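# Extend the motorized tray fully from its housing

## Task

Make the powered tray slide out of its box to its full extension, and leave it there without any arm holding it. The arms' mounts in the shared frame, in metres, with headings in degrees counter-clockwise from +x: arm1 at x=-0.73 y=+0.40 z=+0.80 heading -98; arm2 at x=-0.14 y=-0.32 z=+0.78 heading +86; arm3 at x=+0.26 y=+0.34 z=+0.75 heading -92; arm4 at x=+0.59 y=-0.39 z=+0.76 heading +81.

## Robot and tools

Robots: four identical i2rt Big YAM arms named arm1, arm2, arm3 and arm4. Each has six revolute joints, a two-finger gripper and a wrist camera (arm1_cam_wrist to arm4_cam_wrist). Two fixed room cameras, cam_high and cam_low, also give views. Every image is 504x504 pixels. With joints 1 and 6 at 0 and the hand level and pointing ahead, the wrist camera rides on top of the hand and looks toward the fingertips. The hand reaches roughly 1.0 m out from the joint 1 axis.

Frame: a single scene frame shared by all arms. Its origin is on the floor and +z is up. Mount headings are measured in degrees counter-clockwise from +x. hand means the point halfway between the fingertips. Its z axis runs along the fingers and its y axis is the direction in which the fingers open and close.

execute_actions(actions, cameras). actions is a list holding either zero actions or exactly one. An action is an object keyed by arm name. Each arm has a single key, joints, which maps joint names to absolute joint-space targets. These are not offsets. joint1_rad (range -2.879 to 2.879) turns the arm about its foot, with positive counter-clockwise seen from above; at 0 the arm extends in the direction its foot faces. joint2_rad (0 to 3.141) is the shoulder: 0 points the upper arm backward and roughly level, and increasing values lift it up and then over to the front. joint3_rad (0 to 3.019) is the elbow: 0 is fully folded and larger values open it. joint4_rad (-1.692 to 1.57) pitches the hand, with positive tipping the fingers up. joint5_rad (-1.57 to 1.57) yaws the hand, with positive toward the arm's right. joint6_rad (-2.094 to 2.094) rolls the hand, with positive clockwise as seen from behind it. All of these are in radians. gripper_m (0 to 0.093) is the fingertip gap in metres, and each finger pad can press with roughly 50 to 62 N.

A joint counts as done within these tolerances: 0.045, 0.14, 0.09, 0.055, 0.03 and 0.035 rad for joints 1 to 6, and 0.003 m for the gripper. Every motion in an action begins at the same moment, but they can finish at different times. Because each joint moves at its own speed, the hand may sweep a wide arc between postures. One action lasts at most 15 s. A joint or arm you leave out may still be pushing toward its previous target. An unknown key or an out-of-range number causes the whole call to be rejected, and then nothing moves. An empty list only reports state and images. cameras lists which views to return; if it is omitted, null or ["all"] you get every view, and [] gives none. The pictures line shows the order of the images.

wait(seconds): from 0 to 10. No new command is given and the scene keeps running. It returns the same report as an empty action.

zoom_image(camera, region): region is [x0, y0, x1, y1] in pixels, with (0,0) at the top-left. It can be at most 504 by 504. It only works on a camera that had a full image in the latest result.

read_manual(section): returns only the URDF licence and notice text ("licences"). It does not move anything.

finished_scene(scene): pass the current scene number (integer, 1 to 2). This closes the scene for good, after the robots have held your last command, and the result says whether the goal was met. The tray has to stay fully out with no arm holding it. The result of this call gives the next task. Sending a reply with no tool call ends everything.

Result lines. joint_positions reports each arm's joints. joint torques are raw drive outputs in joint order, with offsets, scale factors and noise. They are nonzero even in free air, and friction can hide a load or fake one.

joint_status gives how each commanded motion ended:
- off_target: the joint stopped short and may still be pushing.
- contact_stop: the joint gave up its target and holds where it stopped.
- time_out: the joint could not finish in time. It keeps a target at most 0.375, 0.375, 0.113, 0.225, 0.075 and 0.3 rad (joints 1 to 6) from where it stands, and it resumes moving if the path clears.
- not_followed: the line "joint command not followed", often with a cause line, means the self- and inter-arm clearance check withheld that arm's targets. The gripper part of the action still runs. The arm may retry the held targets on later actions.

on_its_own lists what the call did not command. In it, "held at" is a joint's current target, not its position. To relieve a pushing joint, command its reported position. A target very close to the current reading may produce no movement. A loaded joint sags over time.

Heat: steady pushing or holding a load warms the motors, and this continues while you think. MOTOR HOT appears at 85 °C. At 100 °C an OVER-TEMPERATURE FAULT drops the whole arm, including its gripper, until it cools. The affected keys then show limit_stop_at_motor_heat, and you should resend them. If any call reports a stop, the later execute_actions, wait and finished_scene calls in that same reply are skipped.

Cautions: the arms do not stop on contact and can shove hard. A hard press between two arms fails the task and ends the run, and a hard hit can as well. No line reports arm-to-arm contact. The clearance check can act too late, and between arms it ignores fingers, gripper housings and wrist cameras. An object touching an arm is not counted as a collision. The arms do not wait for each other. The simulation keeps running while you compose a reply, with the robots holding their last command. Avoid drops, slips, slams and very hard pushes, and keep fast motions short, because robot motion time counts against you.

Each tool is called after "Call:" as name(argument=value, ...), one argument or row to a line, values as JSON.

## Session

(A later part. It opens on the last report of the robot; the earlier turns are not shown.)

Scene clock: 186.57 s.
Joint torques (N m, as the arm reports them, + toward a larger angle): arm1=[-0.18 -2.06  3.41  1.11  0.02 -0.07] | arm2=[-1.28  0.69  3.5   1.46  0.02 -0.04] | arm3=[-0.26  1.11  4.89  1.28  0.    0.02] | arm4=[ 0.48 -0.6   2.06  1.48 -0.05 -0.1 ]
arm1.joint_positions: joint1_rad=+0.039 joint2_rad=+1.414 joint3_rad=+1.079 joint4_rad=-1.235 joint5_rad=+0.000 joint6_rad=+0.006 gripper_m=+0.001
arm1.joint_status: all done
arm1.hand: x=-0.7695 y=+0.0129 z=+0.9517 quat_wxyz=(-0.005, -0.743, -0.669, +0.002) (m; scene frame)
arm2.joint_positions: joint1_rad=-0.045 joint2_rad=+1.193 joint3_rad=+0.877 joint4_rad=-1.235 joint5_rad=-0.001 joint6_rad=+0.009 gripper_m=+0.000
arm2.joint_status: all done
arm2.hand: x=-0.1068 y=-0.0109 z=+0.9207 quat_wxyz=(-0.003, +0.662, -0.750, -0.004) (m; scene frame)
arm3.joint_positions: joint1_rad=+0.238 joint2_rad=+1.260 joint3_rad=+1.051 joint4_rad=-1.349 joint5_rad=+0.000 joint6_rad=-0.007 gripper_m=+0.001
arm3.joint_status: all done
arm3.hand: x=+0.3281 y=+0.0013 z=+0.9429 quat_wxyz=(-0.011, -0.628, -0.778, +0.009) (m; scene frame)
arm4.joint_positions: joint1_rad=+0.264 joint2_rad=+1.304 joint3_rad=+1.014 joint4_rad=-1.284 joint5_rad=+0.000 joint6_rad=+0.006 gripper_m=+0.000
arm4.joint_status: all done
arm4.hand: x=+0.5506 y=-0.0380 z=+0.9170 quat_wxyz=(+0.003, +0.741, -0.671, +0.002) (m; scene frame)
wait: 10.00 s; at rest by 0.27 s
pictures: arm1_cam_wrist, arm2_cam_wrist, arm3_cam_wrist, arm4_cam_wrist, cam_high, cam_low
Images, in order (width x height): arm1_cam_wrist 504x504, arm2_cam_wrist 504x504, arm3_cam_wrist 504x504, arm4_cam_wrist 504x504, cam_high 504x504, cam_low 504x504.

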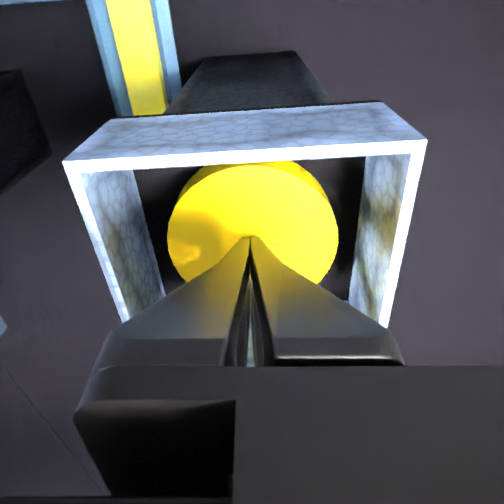

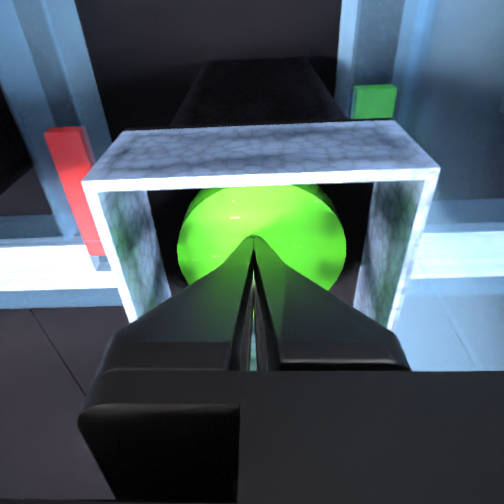

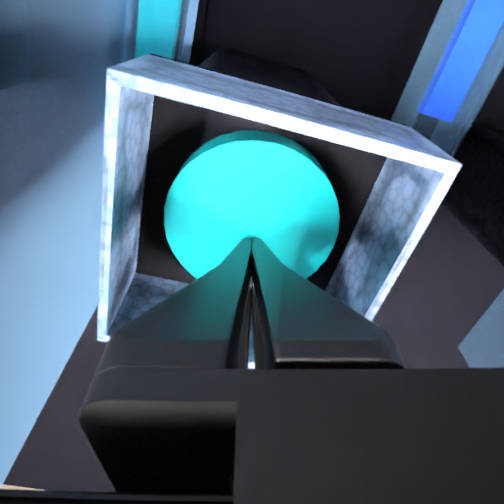

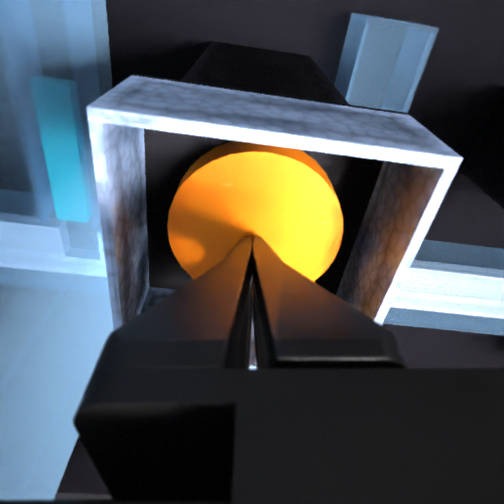

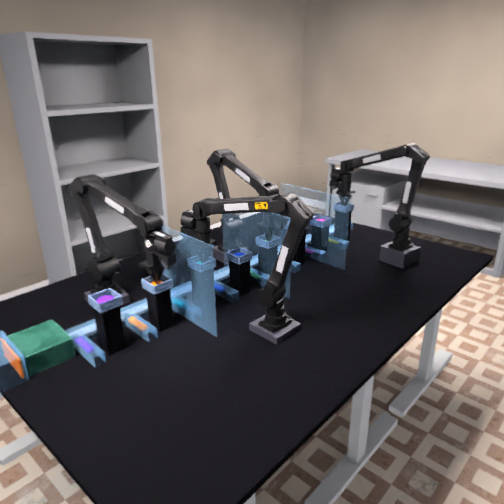

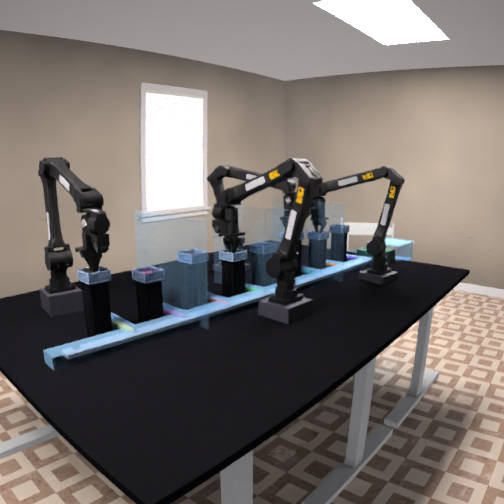

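Call:
wait(
  seconds=10,
)

Call:
wait(
  seconds=10,
)

Call:
wait(
  seconds=8,
)

Call:
execute_actions(
  actions=[
    {"arm1":{"joints":{"joint2_rad":1.42,"joint3_rad":1.27,"joint4_rad":-1.38}},"arm2":{"joints":{"joint2_rad":1.2,"joint3_rad":1.15,"joint4_rad":-1.47}},"arm3":{"joints":{"joint2_rad":1.27,"joint3_rad":1.22,"joint4_rad":-1.5}},"arm4":{"joints":{"joint2_rad":1.31,"joint3_rad":1.25,"joint4_rad":-1.48}}},
  ],
  cameras=[],
)

Call:
execute_actions(
  actions=[
    {"arm1":{"joints":{"joint1_rad":0.555,"joint2_rad":1.47,"joint4_rad":-1.33}},"arm2":{"joints":{"joint1_rad":0.595,"joint2_rad":1.24,"joint4_rad":-1.36}},"arm3":{"joints":{"joint1_rad":-0.375,"joint2_rad":1.3,"joint4_rad":-1.45}},"arm4":{"joints":{"joint1_rad":-0.32,"joint2_rad":1.34,"joint4_rad":-1.44}}},
  ],
  cameras=[],
)

Call:
execute_actions(
  actions=[
    {"arm1":{"joints":{"joint2_rad":1.58,"joint3_rad":1.21,"joint4_rad":-1.25}},"arm2":{"joints":{"joint2_rad":1.35,"joint3_rad":1.11,"joint4_rad":-1.36}},"arm3":{"joints":{"joint2_rad":1.39,"joint3_rad":1.12,"joint4_rad":-1.38}},"arm4":{"joints":{"joint2_rad":1.41,"joint3_rad":1.18,"joint4_rad":-1.4}}},
  ],
  cameras=[],
)

Call:
execute_actions(
  actions=[
    {"arm1":{"joints":{"joint2_rad":1.7,"joint3_rad":1.09,"joint4_rad":-1.19}},"arm2":{"joints":{"joint2_rad":1.45,"joint3_rad":1.0,"joint4_rad":-1.29}},"arm3":{"joints":{"joint2_rad":1.5,"joint3_rad":1.01,"joint4_rad":-1.31}},"arm4":{"joints":{"joint2_rad":1.51,"joint3_rad":1.06,"joint4_rad":-1.32}}},
  ],
  cameras=[],
)

Call:
wait(
  seconds=10,
)

Call:
wait(
  seconds=10,
)

Scene clock: 211.07 s.
Joint torques (N m, as the arm reports them, + toward a larger angle): arm1=[-0.28 -2.35  3.47  1.12  0.01 -0.06] | arm2=[-1.28  0.66  3.5   1.47  0.02 -0.04] | arm3=[-0.21  1.13  4.89  1.28  0.    0.02] | arm4=[ 0.53 -0.61  2.08  1.5  -0.05 -0.1 ]
arm1.joint_positions: joint1_rad=+0.039 joint2_rad=+1.414 joint3_rad=+1.079 joint4_rad=-1.235 joint5_rad=+0.000 joint6_rad=+0.006 gripper_m=+0.001
arm1.joint_status: all done
arm1.hand: x=-0.7695 y=+0.0129 z=+0.9517 quat_wxyz=(-0.005, -0.743, -0.669, +0.002) (m; scene frame)
arm2.joint_positions: joint1_rad=-0.045 joint2_rad=+1.193 joint3_rad=+0.877 joint4_rad=-1.235 joint5_rad=-0.001 joint6_rad=+0.009 gripper_m=+0.000
arm2.joint_status: all done
arm2.hand: x=-0.1068 y=-0.0109 z=+0.9207 quat_wxyz=(-0.003, +0.662, -0.750, -0.004) (m; scene frame)
arm3.joint_positions: joint1_rad=+0.238 joint2_rad=+1.260 joint3_rad=+1.051 joint4_rad=-1.349 joint5_rad=+0.000 joint6_rad=-0.007 gripper_m=+0.001
arm3.joint_status: all done
arm3.hand: x=+0.3281 y=+0.0013 z=+0.9429 quat_wxyz=(-0.011, -0.628, -0.778, +0.009) (m; scene frame)
arm4.joint_positions: joint1_rad=+0.264 joint2_rad=+1.304 joint3_rad=+1.014 joint4_rad=-1.284 joint5_rad=+0.000 joint6_rad=+0.006 gripper_m=+0.000
arm4.joint_status: all done
arm4.hand: x=+0.5506 y=-0.0380 z=+0.9170 quat_wxyz=(+0.003, +0.741, -0.671, +0.002) (m; scene frame)
wait: 10.00 s; at rest from the start
pictures: arm1_cam_wrist, arm2_cam_wrist, arm3_cam_wrist, arm4_cam_wrist, cam_high, cam_low
Images, in order (width x height): arm1_cam_wrist 504x504, arm2_cam_wrist 504x504, arm3_cam_wrist 504x504, arm4_cam_wrist 504x504, cam_high 504x504, cam_low 504x504.

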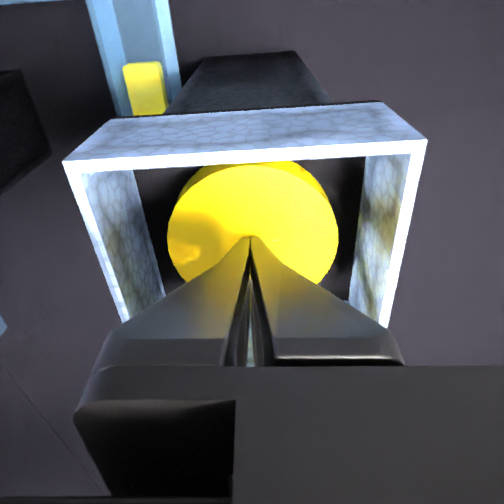

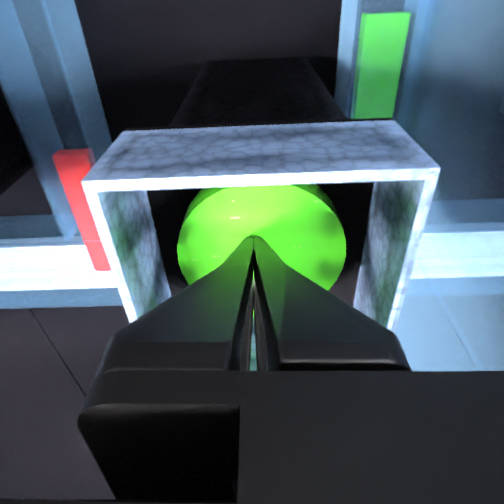

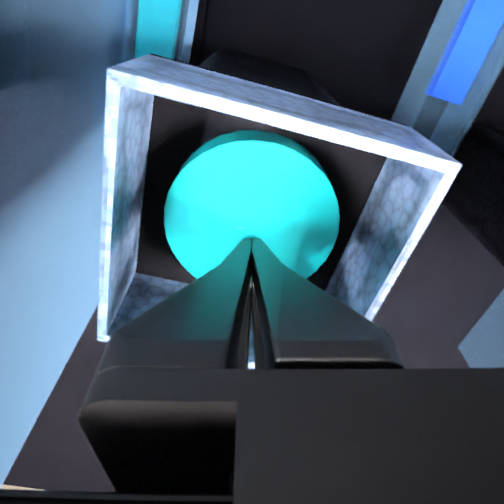

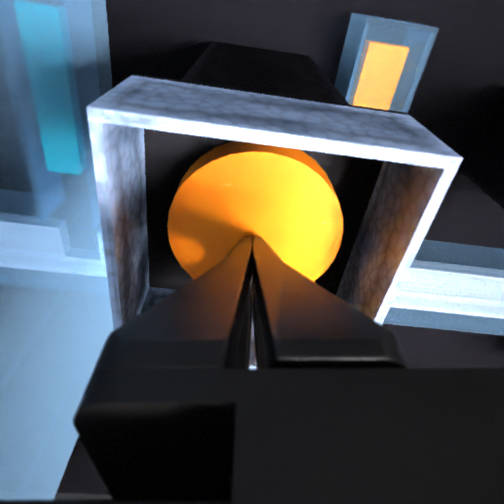

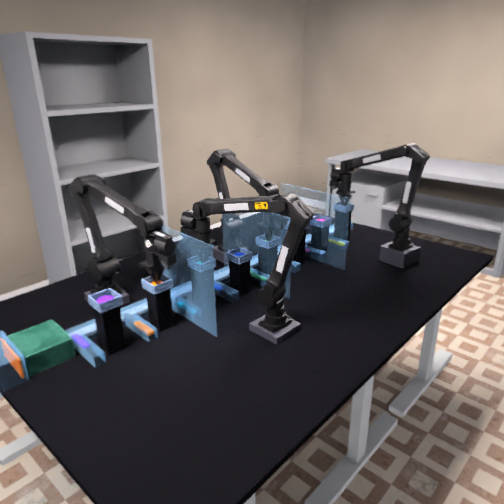

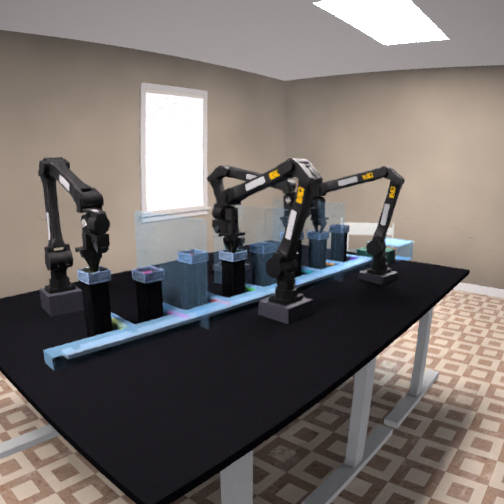

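Scene clock: 221.07 s.
Joint torques (N m, as the arm reports them, + toward a larger angle): arm1=[-0.3  -2.3   3.5   1.12 -0.01 -0.07] | arm2=[-1.3   0.63  3.52  1.47  0.02 -0.05] | arm3=[-0.23  1.09  4.9   1.27  0.    0.02] | arm4=[ 0.51 -0.61  2.07  1.49 -0.05 -0.1 ]
arm1.joint_positions: joint1_rad=+0.039 joint2_rad=+1.414 joint3_rad=+1.079 joint4_rad=-1.235 joint5_rad=+0.000 joint6_rad=+0.006 gripper_m=+0.001
arm1.joint_status: all done
arm1.hand: x=-0.7695 y=+0.0129 z=+0.9517 quat_wxyz=(-0.005, -0.743, -0.669, +0.002) (m; scene frame)
arm2.joint_positions: joint1_rad=-0.045 joint2_rad=+1.193 joint3_rad=+0.877 joint4_rad=-1.235 joint5_rad=-0.001 joint6_rad=+0.009 gripper_m=+0.000
arm2.joint_status: all done
arm2.hand: x=-0.1068 y=-0.0109 z=+0.9207 quat_wxyz=(-0.003, +0.662, -0.750, -0.004) (m; scene frame)
arm3.joint_positions: joint1_rad=+0.238 joint2_rad=+1.260 joint3_rad=+1.051 joint4_rad=-1.349 joint5_rad=+0.000 joint6_rad=-0.007 gripper_m=+0.001
arm3.joint_status: all done
arm3.hand: x=+0.3281 y=+0.0013 z=+0.9429 quat_wxyz=(-0.011, -0.628, -0.778, +0.009) (m; scene frame)
arm4.joint_positions: joint1_rad=+0.264 joint2_rad=+1.304 joint3_rad=+1.014 joint4_rad=-1.284 joint5_rad=+0.000 joint6_rad=+0.006 gripper_m=+0.000
arm4.joint_status: all done
arm4.hand: x=+0.5506 y=-0.0380 z=+0.9170 quat_wxyz=(+0.003, +0.741, -0.671, +0.002) (m; scene frame)
wait: 10.00 s; at rest by 0.27 s
pictures: arm1_cam_wrist, arm2_cam_wrist, arm3_cam_wrist, arm4_cam_wrist, cam_high, cam_low
Images, in order (width x height): arm1_cam_wrist 504x504, arm2_cam_wrist 504x504, arm3_cam_wrist 504x504, arm4_cam_wrist 504x504, cam_high 504x504, cam_low 504x504.

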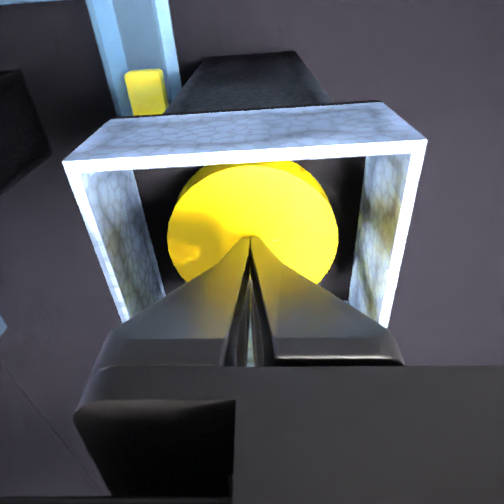

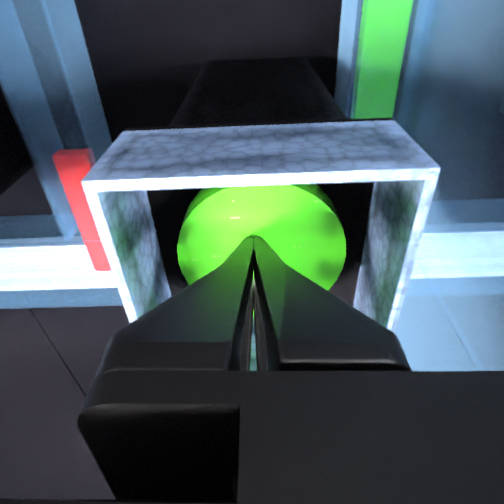

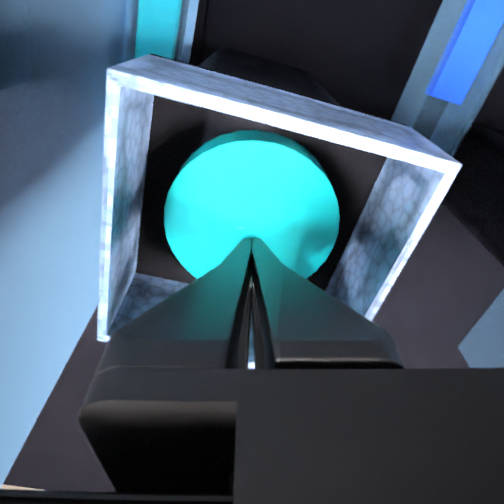

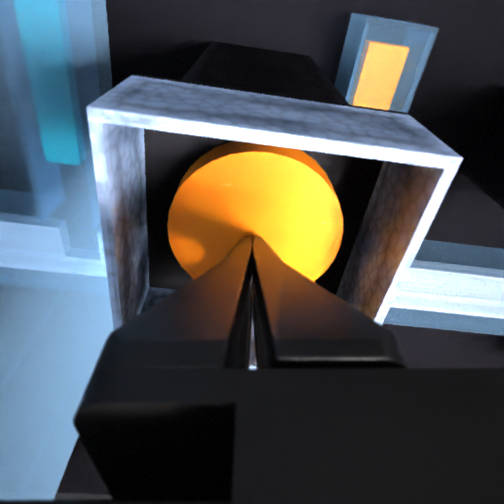

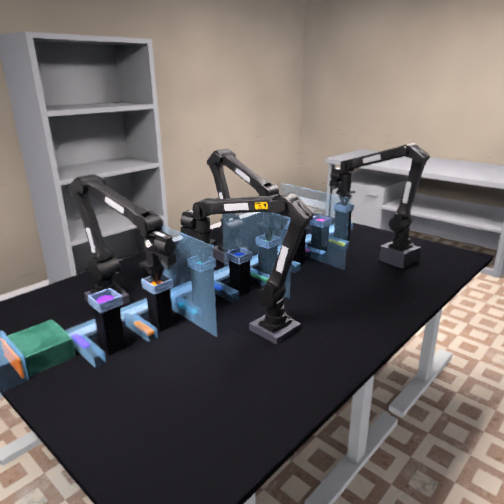

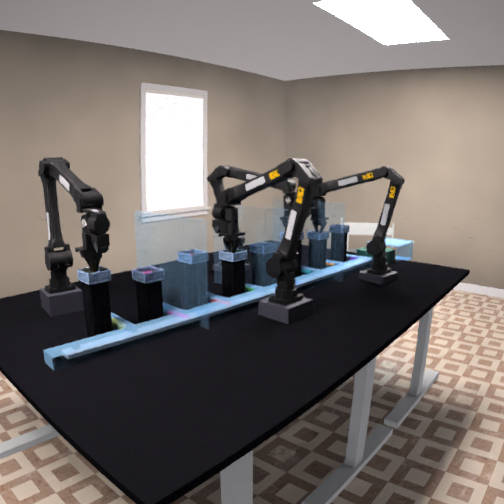

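Scene clock: 229.07 s.
Joint torques (N m, as the arm reports them, + toward a larger angle): arm1=[-0.04 -2.36  3.43  1.09  0.01 -0.05] | arm2=[-1.26  0.63  3.51  1.48  0.02 -0.05] | arm3=[-0.23  1.13  4.91  1.28  0.    0.02] | arm4=[ 0.56 -0.62  2.07  1.49 -0.05 -0.1 ]
arm1.joint_positions: joint1_rad=+0.039 joint2_rad=+1.414 joint3_rad=+1.079 joint4_rad=-1.235 joint5_rad=+0.000 joint6_rad=+0.006 gripper_m=+0.001
arm1.joint_status: all done
arm1.hand: x=-0.7695 y=+0.0129 z=+0.9517 quat_wxyz=(-0.005, -0.743, -0.669, +0.002) (m; scene frame)
arm2.joint_positions: joint1_rad=-0.045 joint2_rad=+1.193 joint3_rad=+0.877 joint4_rad=-1.235 joint5_rad=-0.001 joint6_rad=+0.009 gripper_m=+0.000
arm2.joint_status: all done
arm2.hand: x=-0.1068 y=-0.0109 z=+0.9207 quat_wxyz=(-0.003, +0.662, -0.750, -0.004) (m; scene frame)
arm3.joint_positions: joint1_rad=+0.238 joint2_rad=+1.260 joint3_rad=+1.051 joint4_rad=-1.349 joint5_rad=+0.000 joint6_rad=-0.007 gripper_m=+0.001
arm3.joint_status: all done
arm3.hand: x=+0.3281 y=+0.0013 z=+0.9429 quat_wxyz=(-0.011, -0.628, -0.778, +0.009) (m; scene frame)
arm4.joint_positions: joint1_rad=+0.264 joint2_rad=+1.304 joint3_rad=+1.014 joint4_rad=-1.284 joint5_rad=+0.000 joint6_rad=+0.006 gripper_m=+0.000
arm4.joint_status: all done
arm4.hand: x=+0.5506 y=-0.0380 z=+0.9170 quat_wxyz=(+0.003, +0.741, -0.671, +0.002) (m; scene frame)
wait: 8.00 s; at rest by 0.27 s
pictures: arm1_cam_wrist, arm2_cam_wrist, arm3_cam_wrist, arm4_cam_wrist, cam_high, cam_low
Images, in order (width x height): arm1_cam_wrist 504x504, arm2_cam_wrist 504x504, arm3_cam_wrist 504x504, arm4_cam_wrist 504x504, cam_high 504x504, cam_low 504x504.

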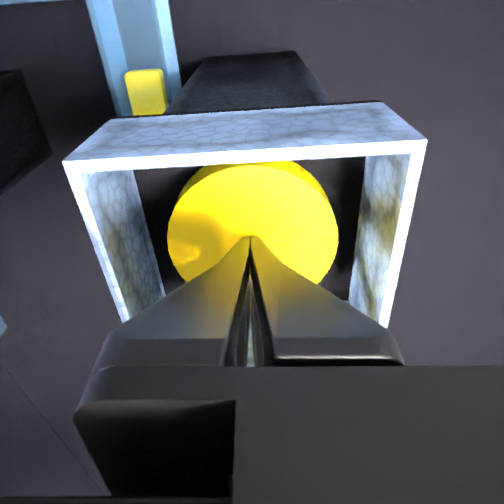

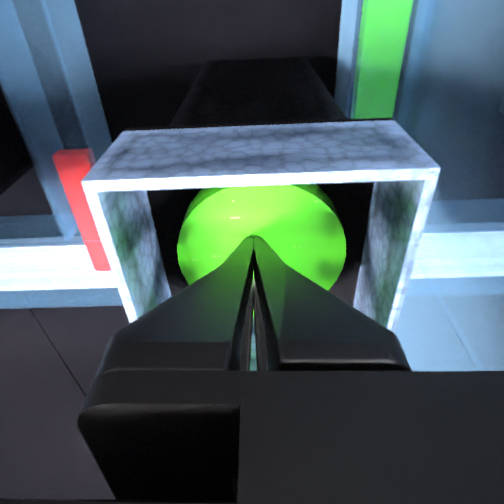

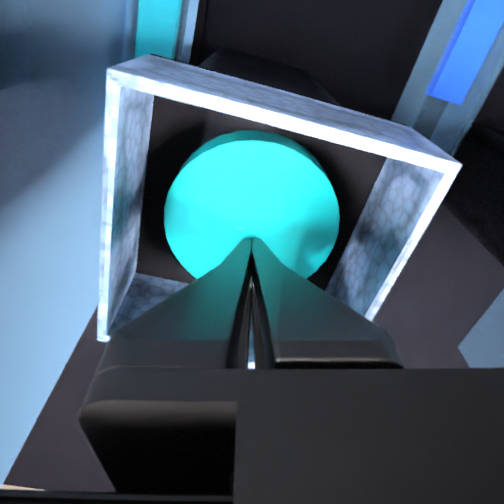

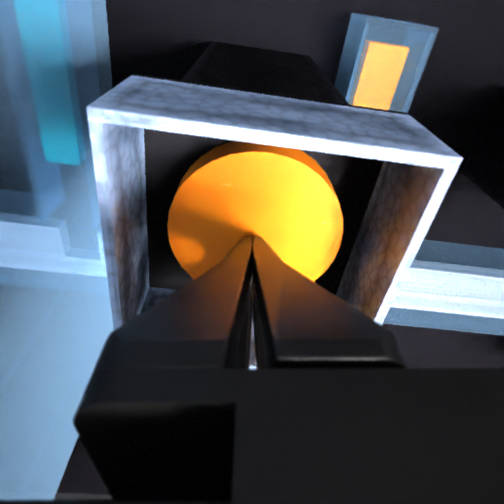

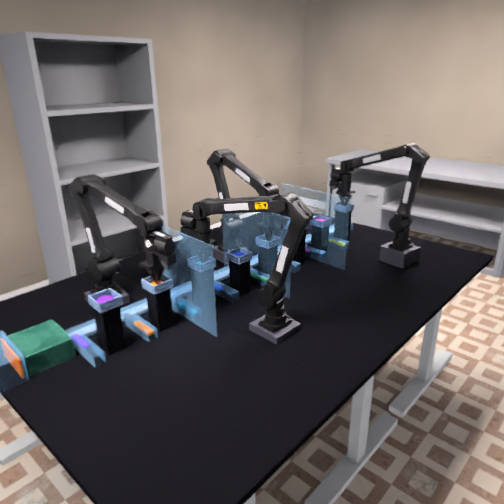

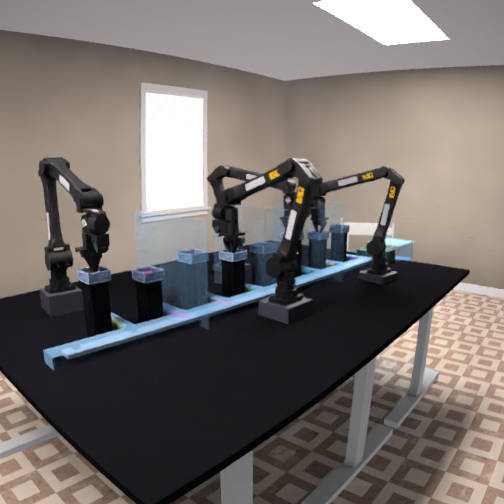

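Scene clock: 230.27 s.
Joint torques (N m, as the arm reports them, + toward a larger angle): arm1=[-0.36 -8.31 12.55  0.2   0.01 -0.06] | arm2=[-1.27 -8.1  13.23  0.31  0.02 -0.04] | arm3=[-0.26 -7.62 14.49 -0.15  0.    0.02] | arm4=[ 0.55 -9.37 13.78 -0.56 -0.05 -0.1 ]
arm1.joint_positions: joint1_rad=+0.039 joint2_rad=+1.413 joint3_rad=+1.237 joint4_rad=-1.372 joint5_rad=+0.000 joint6_rad=+0.006 gripper_m=+0.001
arm1.joint_status: all done
arm1.hand: x=-0.7717 y=-0.0071 z=+1.0110 quat_wxyz=(-0.013, -0.743, -0.669, +0.011) (m; scene frame)
arm2.joint_positions: joint1_rad=-0.045 joint2_rad=+1.193 joint3_rad=+1.115 joint4_rad=-1.462 joint5_rad=-0.001 joint6_rad=+0.009 gripper_m=+0.000
arm2.joint_status: all done
arm2.hand: x=-0.1042 y=+0.0104 z=+1.0096 quat_wxyz=(-0.007, +0.662, -0.750, -0.008) (m; scene frame)
arm3.joint_positions: joint1_rad=+0.238 joint2_rad=+1.262 joint3_rad=+1.181 joint4_rad=-1.490 joint5_rad=+0.000 joint6_rad=-0.007 gripper_m=+0.001
arm3.joint_status: all done
arm3.hand: x=+0.3290 y=-0.0027 z=+0.9915 quat_wxyz=(-0.006, -0.628, -0.778, +0.005) (m; scene frame)
arm4.joint_positions: joint1_rad=+0.264 joint2_rad=+1.306 joint3_rad=+1.210 joint4_rad=-1.472 joint5_rad=+0.000 joint6_rad=+0.006 gripper_m=+0.000
arm4.joint_status: all done
arm4.hand: x=+0.5489 y=-0.0213 z=+0.9894 quat_wxyz=(+0.001, +0.741, -0.671, +0.000) (m; scene frame)
pictures: none
No camera images: the call's "cameras" was empty. Leave "cameras" out to get every camera's image.

Scene clock: 231.50 s.
Joint torques (N m, as the arm reports them, + toward a larger angle): arm1=[-0.57 -9.48 12.42  0.77  0.01 -0.08] | arm2=[-0.22 -7.31 13.33  1.22  0.01 -0.04] | arm3=[-0.26 -7.87 14.46  0.5  -0.03  0.02] | arm4=[  1.02 -10.2   13.7    0.13  -0.05  -0.1 ]
arm1.joint_positions: joint1_rad=+0.559 joint2_rad=+1.465 joint3_rad=+1.237 joint4_rad=-1.336 joint5_rad=+0.000 joint6_rad=+0.006 gripper_m=+0.001
arm1.joint_status: all done
arm1.hand: x=-0.5582 y=+0.0156 z=+0.9907 quat_wxyz=(-0.007, -0.546, -0.838, +0.005) (m; scene frame)
arm2.joint_positions: joint1_rad=+0.591 joint2_rad=+1.219 joint3_rad=+1.115 joint4_rad=-1.366 joint5_rad=+0.000 joint6_rad=+0.009 gripper_m=+0.000
arm2.joint_status: all done
arm2.hand: x=-0.3214 y=-0.0088 z=+1.0034 quat_wxyz=(-0.020, +0.862, -0.505, -0.043) (m; scene frame)
arm3.joint_positions: joint1_rad=-0.374 joint2_rad=+1.291 joint3_rad=+1.181 joint4_rad=-1.458 joint5_rad=+0.000 joint6_rad=-0.007 gripper_m=+0.001
arm3.joint_status: all done
arm3.hand: x=+0.1136 y=+0.0090 z=+0.9810 quat_wxyz=(-0.008, -0.834, -0.552, +0.005) (m; scene frame)
arm4.joint_positions: joint1_rad=-0.325 joint2_rad=+1.341 joint3_rad=+1.210 joint4_rad=-1.447 joint5_rad=+0.000 joint6_rad=+0.006 gripper_m=+0.000
arm4.joint_status: all done
arm4.hand: x=+0.7636 y=-0.0533 z=+0.9770 quat_wxyz=(+0.005, +0.515, -0.857, +0.004) (m; scene frame)
pictures: none
No camera images: the call's "cameras" was empty. Leave "cameras" out to get every camera's image.

Scene clock: 232.47 s.
Joint torques (N m, as the arm reports them, + toward a larger angle): arm1=[ -0.75 -11.04   9.78   0.63   0.01  -0.06] | arm2=[ -0.42 -10.47   9.56   0.89   0.01  -0.05] | arm3=[-0.33 -9.56 11.3   0.39 -0.03  0.02] | arm4=[  1.13 -11.14   9.87   0.07  -0.05  -0.09]
arm1.joint_positions: joint1_rad=+0.559 joint2_rad=+1.587 joint3_rad=+1.201 joint4_rad=-1.258 joint5_rad=+0.000 joint6_rad=+0.006 gripper_m=+0.001
arm1.joint_status: all done
arm1.hand: x=-0.5545 y=+0.0070 z=+0.9280 quat_wxyz=(+0.026, -0.546, -0.837, -0.016) (m; scene frame)
arm2.joint_positions: joint1_rad=+0.591 joint2_rad=+1.343 joint3_rad=+1.115 joint4_rad=-1.366 joint5_rad=+0.000 joint6_rad=+0.009 gripper_m=+0.000
arm2.joint_status: all done
arm2.hand: x=-0.3261 y=-0.0013 z=+0.9609 quat_wxyz=(+0.010, +0.863, -0.505, +0.011) (m; scene frame)
arm3.joint_positions: joint1_rad=-0.374 joint2_rad=+1.390 joint3_rad=+1.112 joint4_rad=-1.390 joint5_rad=+0.000 joint6_rad=-0.007 gripper_m=+0.001
arm3.joint_status: all done
arm3.hand: x=+0.1134 y=+0.0072 z=+0.9210 quat_wxyz=(+0.019, -0.833, -0.552, -0.038) (m; scene frame)
arm4.joint_positions: joint1_rad=-0.325 joint2_rad=+1.412 joint3_rad=+1.179 joint4_rad=-1.408 joint5_rad=+0.000 joint6_rad=+0.006 gripper_m=+0.000
arm4.joint_status: all done
arm4.hand: x=+0.7657 y=-0.0494 z=+0.9398 quat_wxyz=(+0.032, +0.514, -0.857, +0.020) (m; scene frame)
pictures: none
No camera images: the call's "cameras" was empty. Leave "cameras" out to get every camera's image.

Scene clock: 233.20 s.
Joint torques (N m, as the arm reports them, + toward a larger angle): arm1=[-0.46 -3.5   2.35  0.83  0.03 -0.07] | arm2=[-0.42 -1.98  2.9   1.9   0.01 -0.05] | arm3=[-0.33 -2.01  3.75  1.09 -0.02  0.02] | arm4=[ 1.11 -2.6   2.16  1.08 -0.05 -0.09]
arm1.joint_positions: joint1_rad=+0.559 joint2_rad=+1.590 joint3_rad=+1.167 joint4_rad=-1.200 joint5_rad=+0.000 joint6_rad=+0.006 gripper_m=+0.001
arm1.joint_status: all done
arm1.hand: x=-0.5542 y=+0.0065 z=+0.9143 quat_wxyz=(+0.018, -0.546, -0.838, -0.011) (m; scene frame)
arm2.joint_positions: joint1_rad=+0.591 joint2_rad=+1.347 joint3_rad=+1.086 joint4_rad=-1.315 joint5_rad=+0.000 joint6_rad=+0.009 gripper_m=+0.000
arm2.joint_status: all done
arm2.hand: x=-0.3276 y=+0.0011 z=+0.9484 quat_wxyz=(+0.006, +0.863, -0.505, +0.003) (m; scene frame)
arm3.joint_positions: joint1_rad=-0.374 joint2_rad=+1.398 joint3_rad=+1.088 joint4_rad=-1.338 joint5_rad=+0.000 joint6_rad=-0.007 gripper_m=+0.001
arm3.joint_status: all done
arm3.hand: x=+0.1115 y=+0.0027 z=+0.9093 quat_wxyz=(+0.013, -0.833, -0.552, -0.029) (m; scene frame)
arm4.joint_positions: joint1_rad=-0.325 joint2_rad=+1.408 joint3_rad=+1.143 joint4_rad=-1.347 joint5_rad=+0.000 joint6_rad=+0.006 gripper_m=+0.000
arm4.joint_status: all done
arm4.hand: x=+0.7668 y=-0.0473 z=+0.9274 quat_wxyz=(+0.020, +0.515, -0.857, +0.013) (m; scene frame)
pictures: none
No camera images: the call's "cameras" was empty. Leave "cameras" out to get every camera's image.

Scene clock: 243.20 s.
Joint torques (N m, as the arm reports them, + toward a larger angle): arm1=[-0.78 -3.44  2.37  0.78  0.01 -0.05] | arm2=[-0.4  -1.94  2.9   1.91  0.01 -0.04] | arm3=[-0.29 -2.05  3.76  1.08 -0.02  0.02] | arm4=[ 1.11 -2.58  2.17  1.08 -0.05 -0.1 ]
arm1.joint_positions: joint1_rad=+0.559 joint2_rad=+1.590 joint3_rad=+1.167 joint4_rad=-1.200 joint5_rad=+0.000 joint6_rad=+0.006 gripper_m=+0.001
arm1.joint_status: all done
arm1.hand: x=-0.5542 y=+0.0065 z=+0.9143 quat_wxyz=(+0.018, -0.546, -0.838, -0.011) (m; scene frame)
arm2.joint_positions: joint1_rad=+0.591 joint2_rad=+1.347 joint3_rad=+1.086 joint4_rad=-1.315 joint5_rad=+0.000 joint6_rad=+0.009 gripper_m=+0.000
arm2.joint_status: all done
arm2.hand: x=-0.3276 y=+0.0011 z=+0.9484 quat_wxyz=(+0.006, +0.863, -0.505, +0.003) (m; scene frame)
arm3.joint_positions: joint1_rad=-0.374 joint2_rad=+1.398 joint3_rad=+1.088 joint4_rad=-1.338 joint5_rad=+0.000 joint6_rad=-0.007 gripper_m=+0.001
arm3.joint_status: all done
arm3.hand: x=+0.1115 y=+0.0027 z=+0.9093 quat_wxyz=(+0.013, -0.833, -0.552, -0.029) (m; scene frame)
arm4.joint_positions: joint1_rad=-0.325 joint2_rad=+1.408 joint3_rad=+1.143 joint4_rad=-1.347 joint5_rad=+0.000 joint6_rad=+0.006 gripper_m=+0.000
arm4.joint_status: all done
arm4.hand: x=+0.7668 y=-0.0473 z=+0.9274 quat_wxyz=(+0.020, +0.515, -0.857, +0.013) (m; scene frame)
wait: 10.00 s; at rest by 0.27 s
pictures: arm1_cam_wrist, arm2_cam_wrist, arm3_cam_wrist, arm4_cam_wrist, cam_high, cam_low
Images, in order (width x height): arm1_cam_wrist 504x504, arm2_cam_wrist 504x504, arm3_cam_wrist 504x504, arm4_cam_wrist 504x504, cam_high 504x504, cam_low 504x504.

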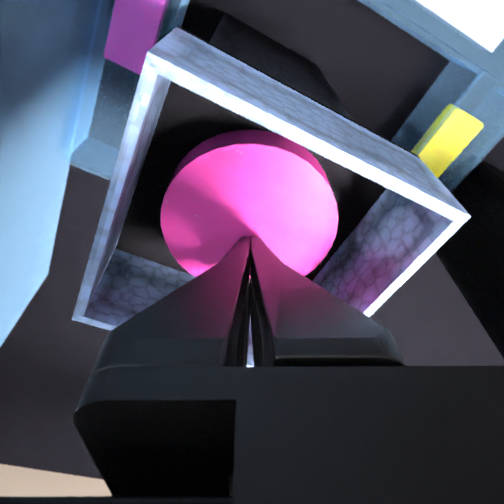

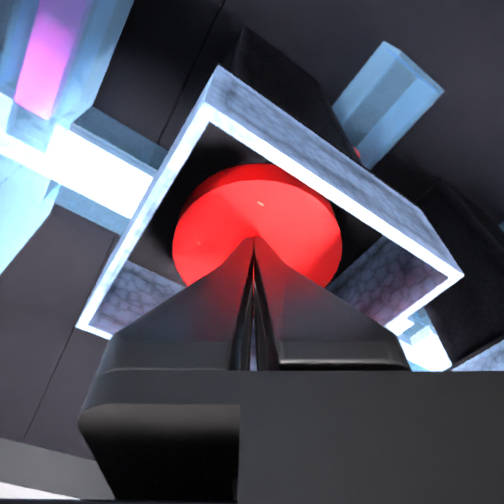

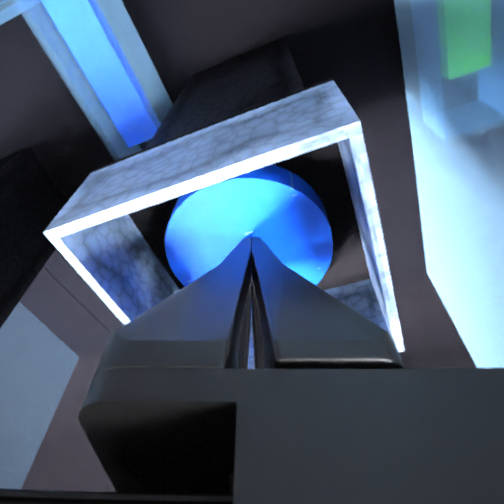

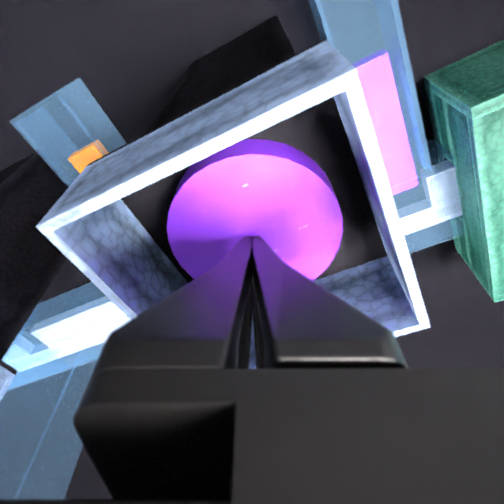

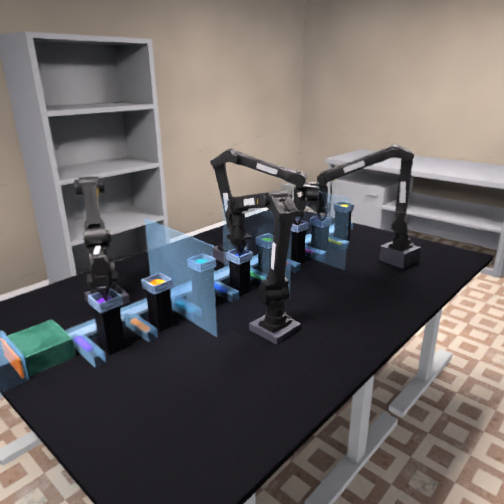

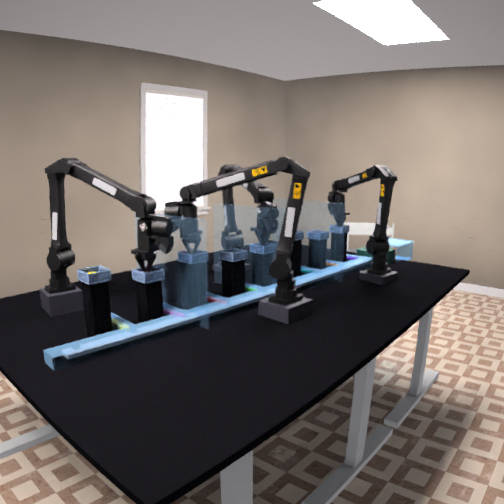

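Scene clock: 253.20 s.
Joint torques (N m, as the arm reports them, + toward a larger angle): arm1=[-0.69 -3.4   2.37  0.8   0.02 -0.06] | arm2=[-0.44 -1.96  2.9   1.91  0.01 -0.04] | arm3=[-0.31 -2.04  3.76  1.08 -0.02  0.02] | arm4=[ 1.11 -2.65  2.18  1.08 -0.05 -0.09]
arm1.joint_positions: joint1_rad=+0.559 joint2_rad=+1.590 joint3_rad=+1.167 joint4_rad=-1.200 joint5_rad=+0.000 joint6_rad=+0.006 gripper_m=+0.001
arm1.joint_status: all done
arm1.hand: x=-0.5542 y=+0.0065 z=+0.9143 quat_wxyz=(+0.018, -0.546, -0.838, -0.011) (m; scene frame)
arm2.joint_positions: joint1_rad=+0.591 joint2_rad=+1.347 joint3_rad=+1.086 joint4_rad=-1.315 joint5_rad=+0.000 joint6_rad=+0.009 gripper_m=+0.000
arm2.joint_status: all done
arm2.hand: x=-0.3276 y=+0.0011 z=+0.9484 quat_wxyz=(+0.006, +0.863, -0.505, +0.003) (m; scene frame)
arm3.joint_positions: joint1_rad=-0.374 joint2_rad=+1.398 joint3_rad=+1.088 joint4_rad=-1.338 joint5_rad=+0.000 joint6_rad=-0.007 gripper_m=+0.001
arm3.joint_status: all done
arm3.hand: x=+0.1115 y=+0.0027 z=+0.9093 quat_wxyz=(+0.013, -0.833, -0.552, -0.029) (m; scene frame)
arm4.joint_positions: joint1_rad=-0.325 joint2_rad=+1.408 joint3_rad=+1.143 joint4_rad=-1.347 joint5_rad=+0.000 joint6_rad=+0.006 gripper_m=+0.000
arm4.joint_status: all done
arm4.hand: x=+0.7668 y=-0.0473 z=+0.9274 quat_wxyz=(+0.020, +0.515, -0.857, +0.013) (m; scene frame)
wait: 10.00 s; at rest by 0.27 s
pictures: arm1_cam_wrist, arm2_cam_wrist, arm3_cam_wrist, arm4_cam_wrist, cam_high, cam_low
Images, in order (width x height): arm1_cam_wrist 504x504, arm2_cam_wrist 504x504, arm3_cam_wrist 504x504, arm4_cam_wrist 504x504, cam_high 504x504, cam_low 504x504.

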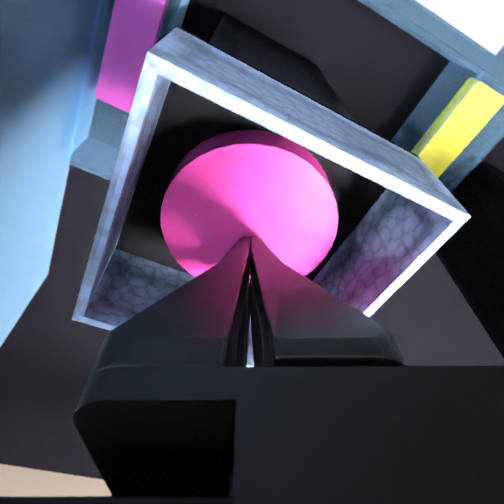

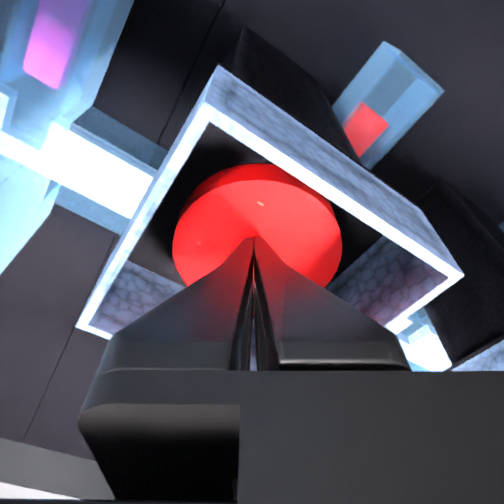

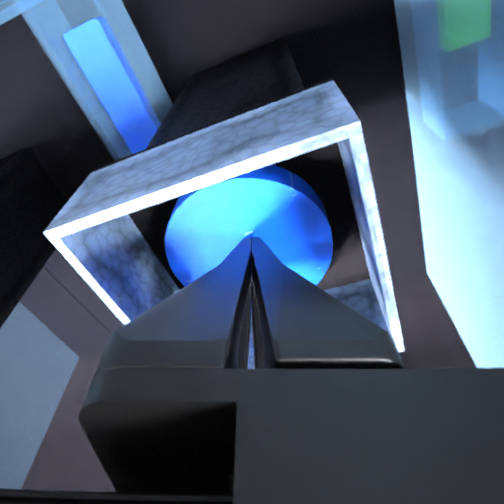

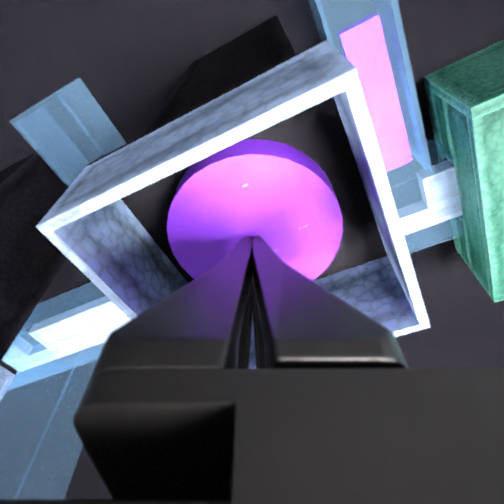

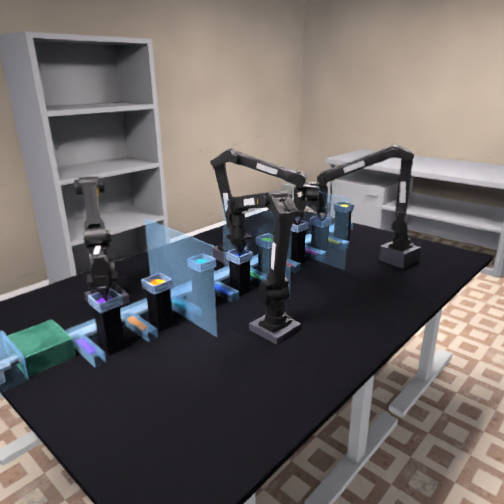

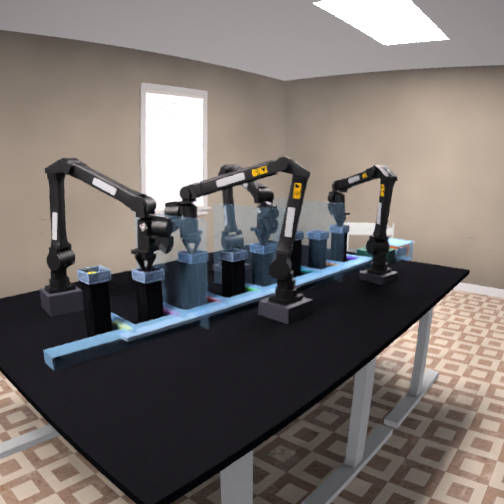

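Call:
wait(
  seconds=5,
)

Scene clock: 261.50 s.
Joint torques (N m, as the arm reports them, + toward a larger angle): arm1=[-0.54 -3.44  2.35  0.84  0.   -0.05] | arm2=[-0.43 -1.9   2.9   1.9   0.01 -0.04] | arm3=[-0.28 -1.98  3.75  1.07 -0.02  0.02] | arm4=[ 1.09 -2.6   2.16  1.08 -0.05 -0.1 ]
arm1.joint_positions: joint1_rad=+0.559 joint2_rad=+1.590 joint3_rad=+1.167 joint4_rad=-1.200 joint5_rad=+0.000 joint6_rad=+0.006 gripper_m=+0.001
arm1.joint_status: all done
arm1.hand: x=-0.5542 y=+0.0065 z=+0.9143 quat_wxyz=(+0.018, -0.546, -0.838, -0.011) (m; scene frame)
arm2.joint_positions: joint1_rad=+0.591 joint2_rad=+1.347 joint3_rad=+1.086 joint4_rad=-1.315 joint5_rad=+0.000 joint6_rad=+0.009 gripper_m=+0.000
arm2.joint_status: all done
arm2.hand: x=-0.3276 y=+0.0011 z=+0.9484 quat_wxyz=(+0.006, +0.863, -0.505, +0.003) (m; scene frame)
arm3.joint_positions: joint1_rad=-0.374 joint2_rad=+1.398 joint3_rad=+1.088 joint4_rad=-1.338 joint5_rad=+0.000 joint6_rad=-0.007 gripper_m=+0.001
arm3.joint_status: all done
arm3.hand: x=+0.1115 y=+0.0027 z=+0.9093 quat_wxyz=(+0.013, -0.833, -0.552, -0.029) (m; scene frame)
arm4.joint_positions: joint1_rad=-0.325 joint2_rad=+1.408 joint3_rad=+1.143 joint4_rad=-1.347 joint5_rad=+0.000 joint6_rad=+0.006 gripper_m=+0.000
arm4.joint_status: all done
arm4.hand: x=+0.7668 y=-0.0473 z=+0.9274 quat_wxyz=(+0.020, +0.515, -0.857, +0.013) (m; scene frame)
wait: 5.00 s; at rest from the start
pictures: arm1_cam_wrist, arm2_cam_wrist, arm3_cam_wrist, arm4_cam_wrist, cam_high, cam_low
Images, in order (width x height): arm1_cam_wrist 504x504, arm2_cam_wrist 504x504, arm3_cam_wrist 504x504, arm4_cam_wrist 504x504, cam_high 504x504, cam_low 504x504.

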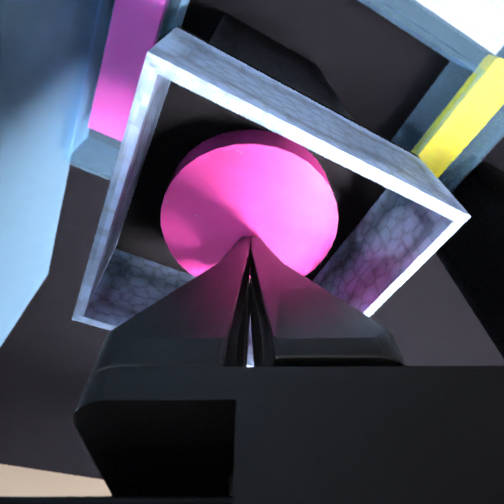

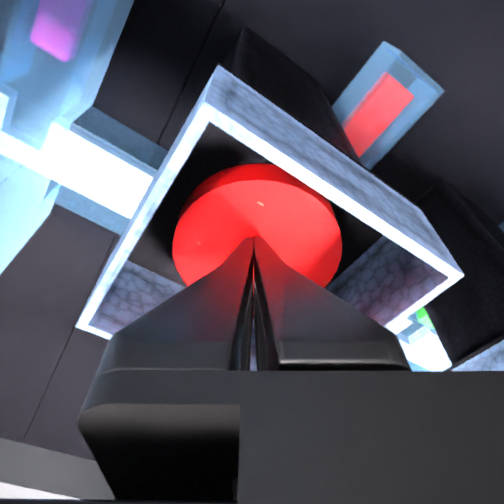

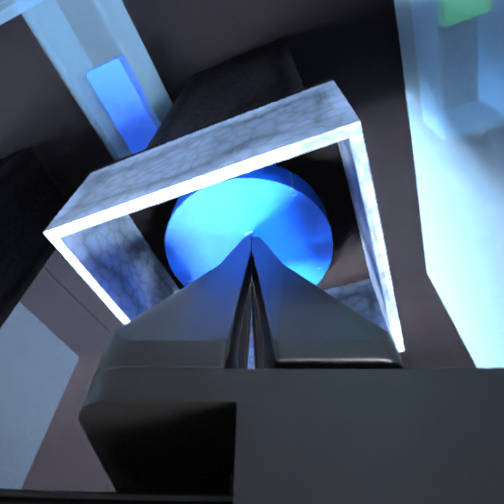

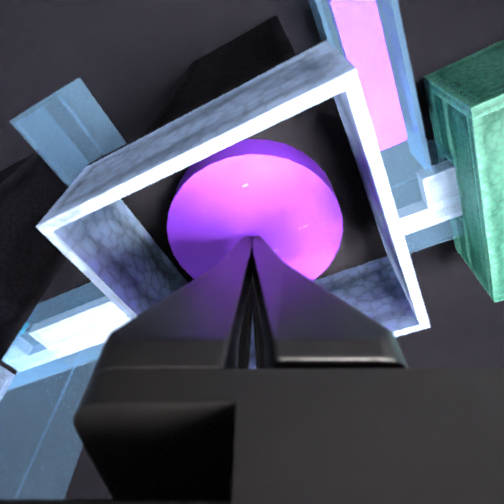

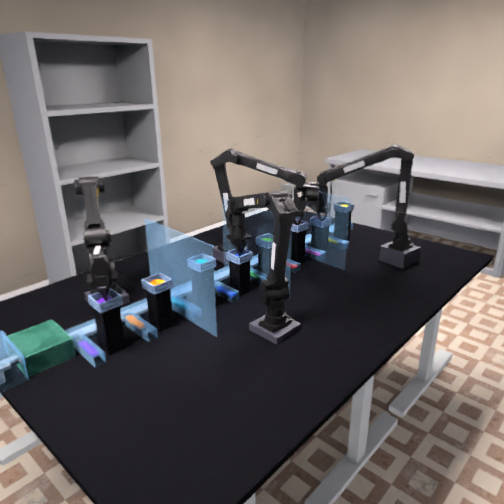

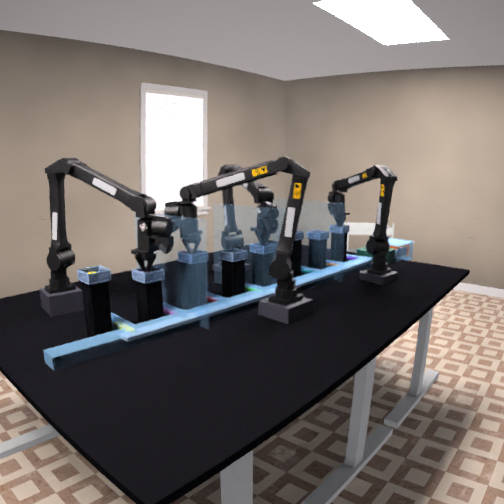

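Call:
finished_scene(
  scene=1,
)

The scene is finished: the task was done.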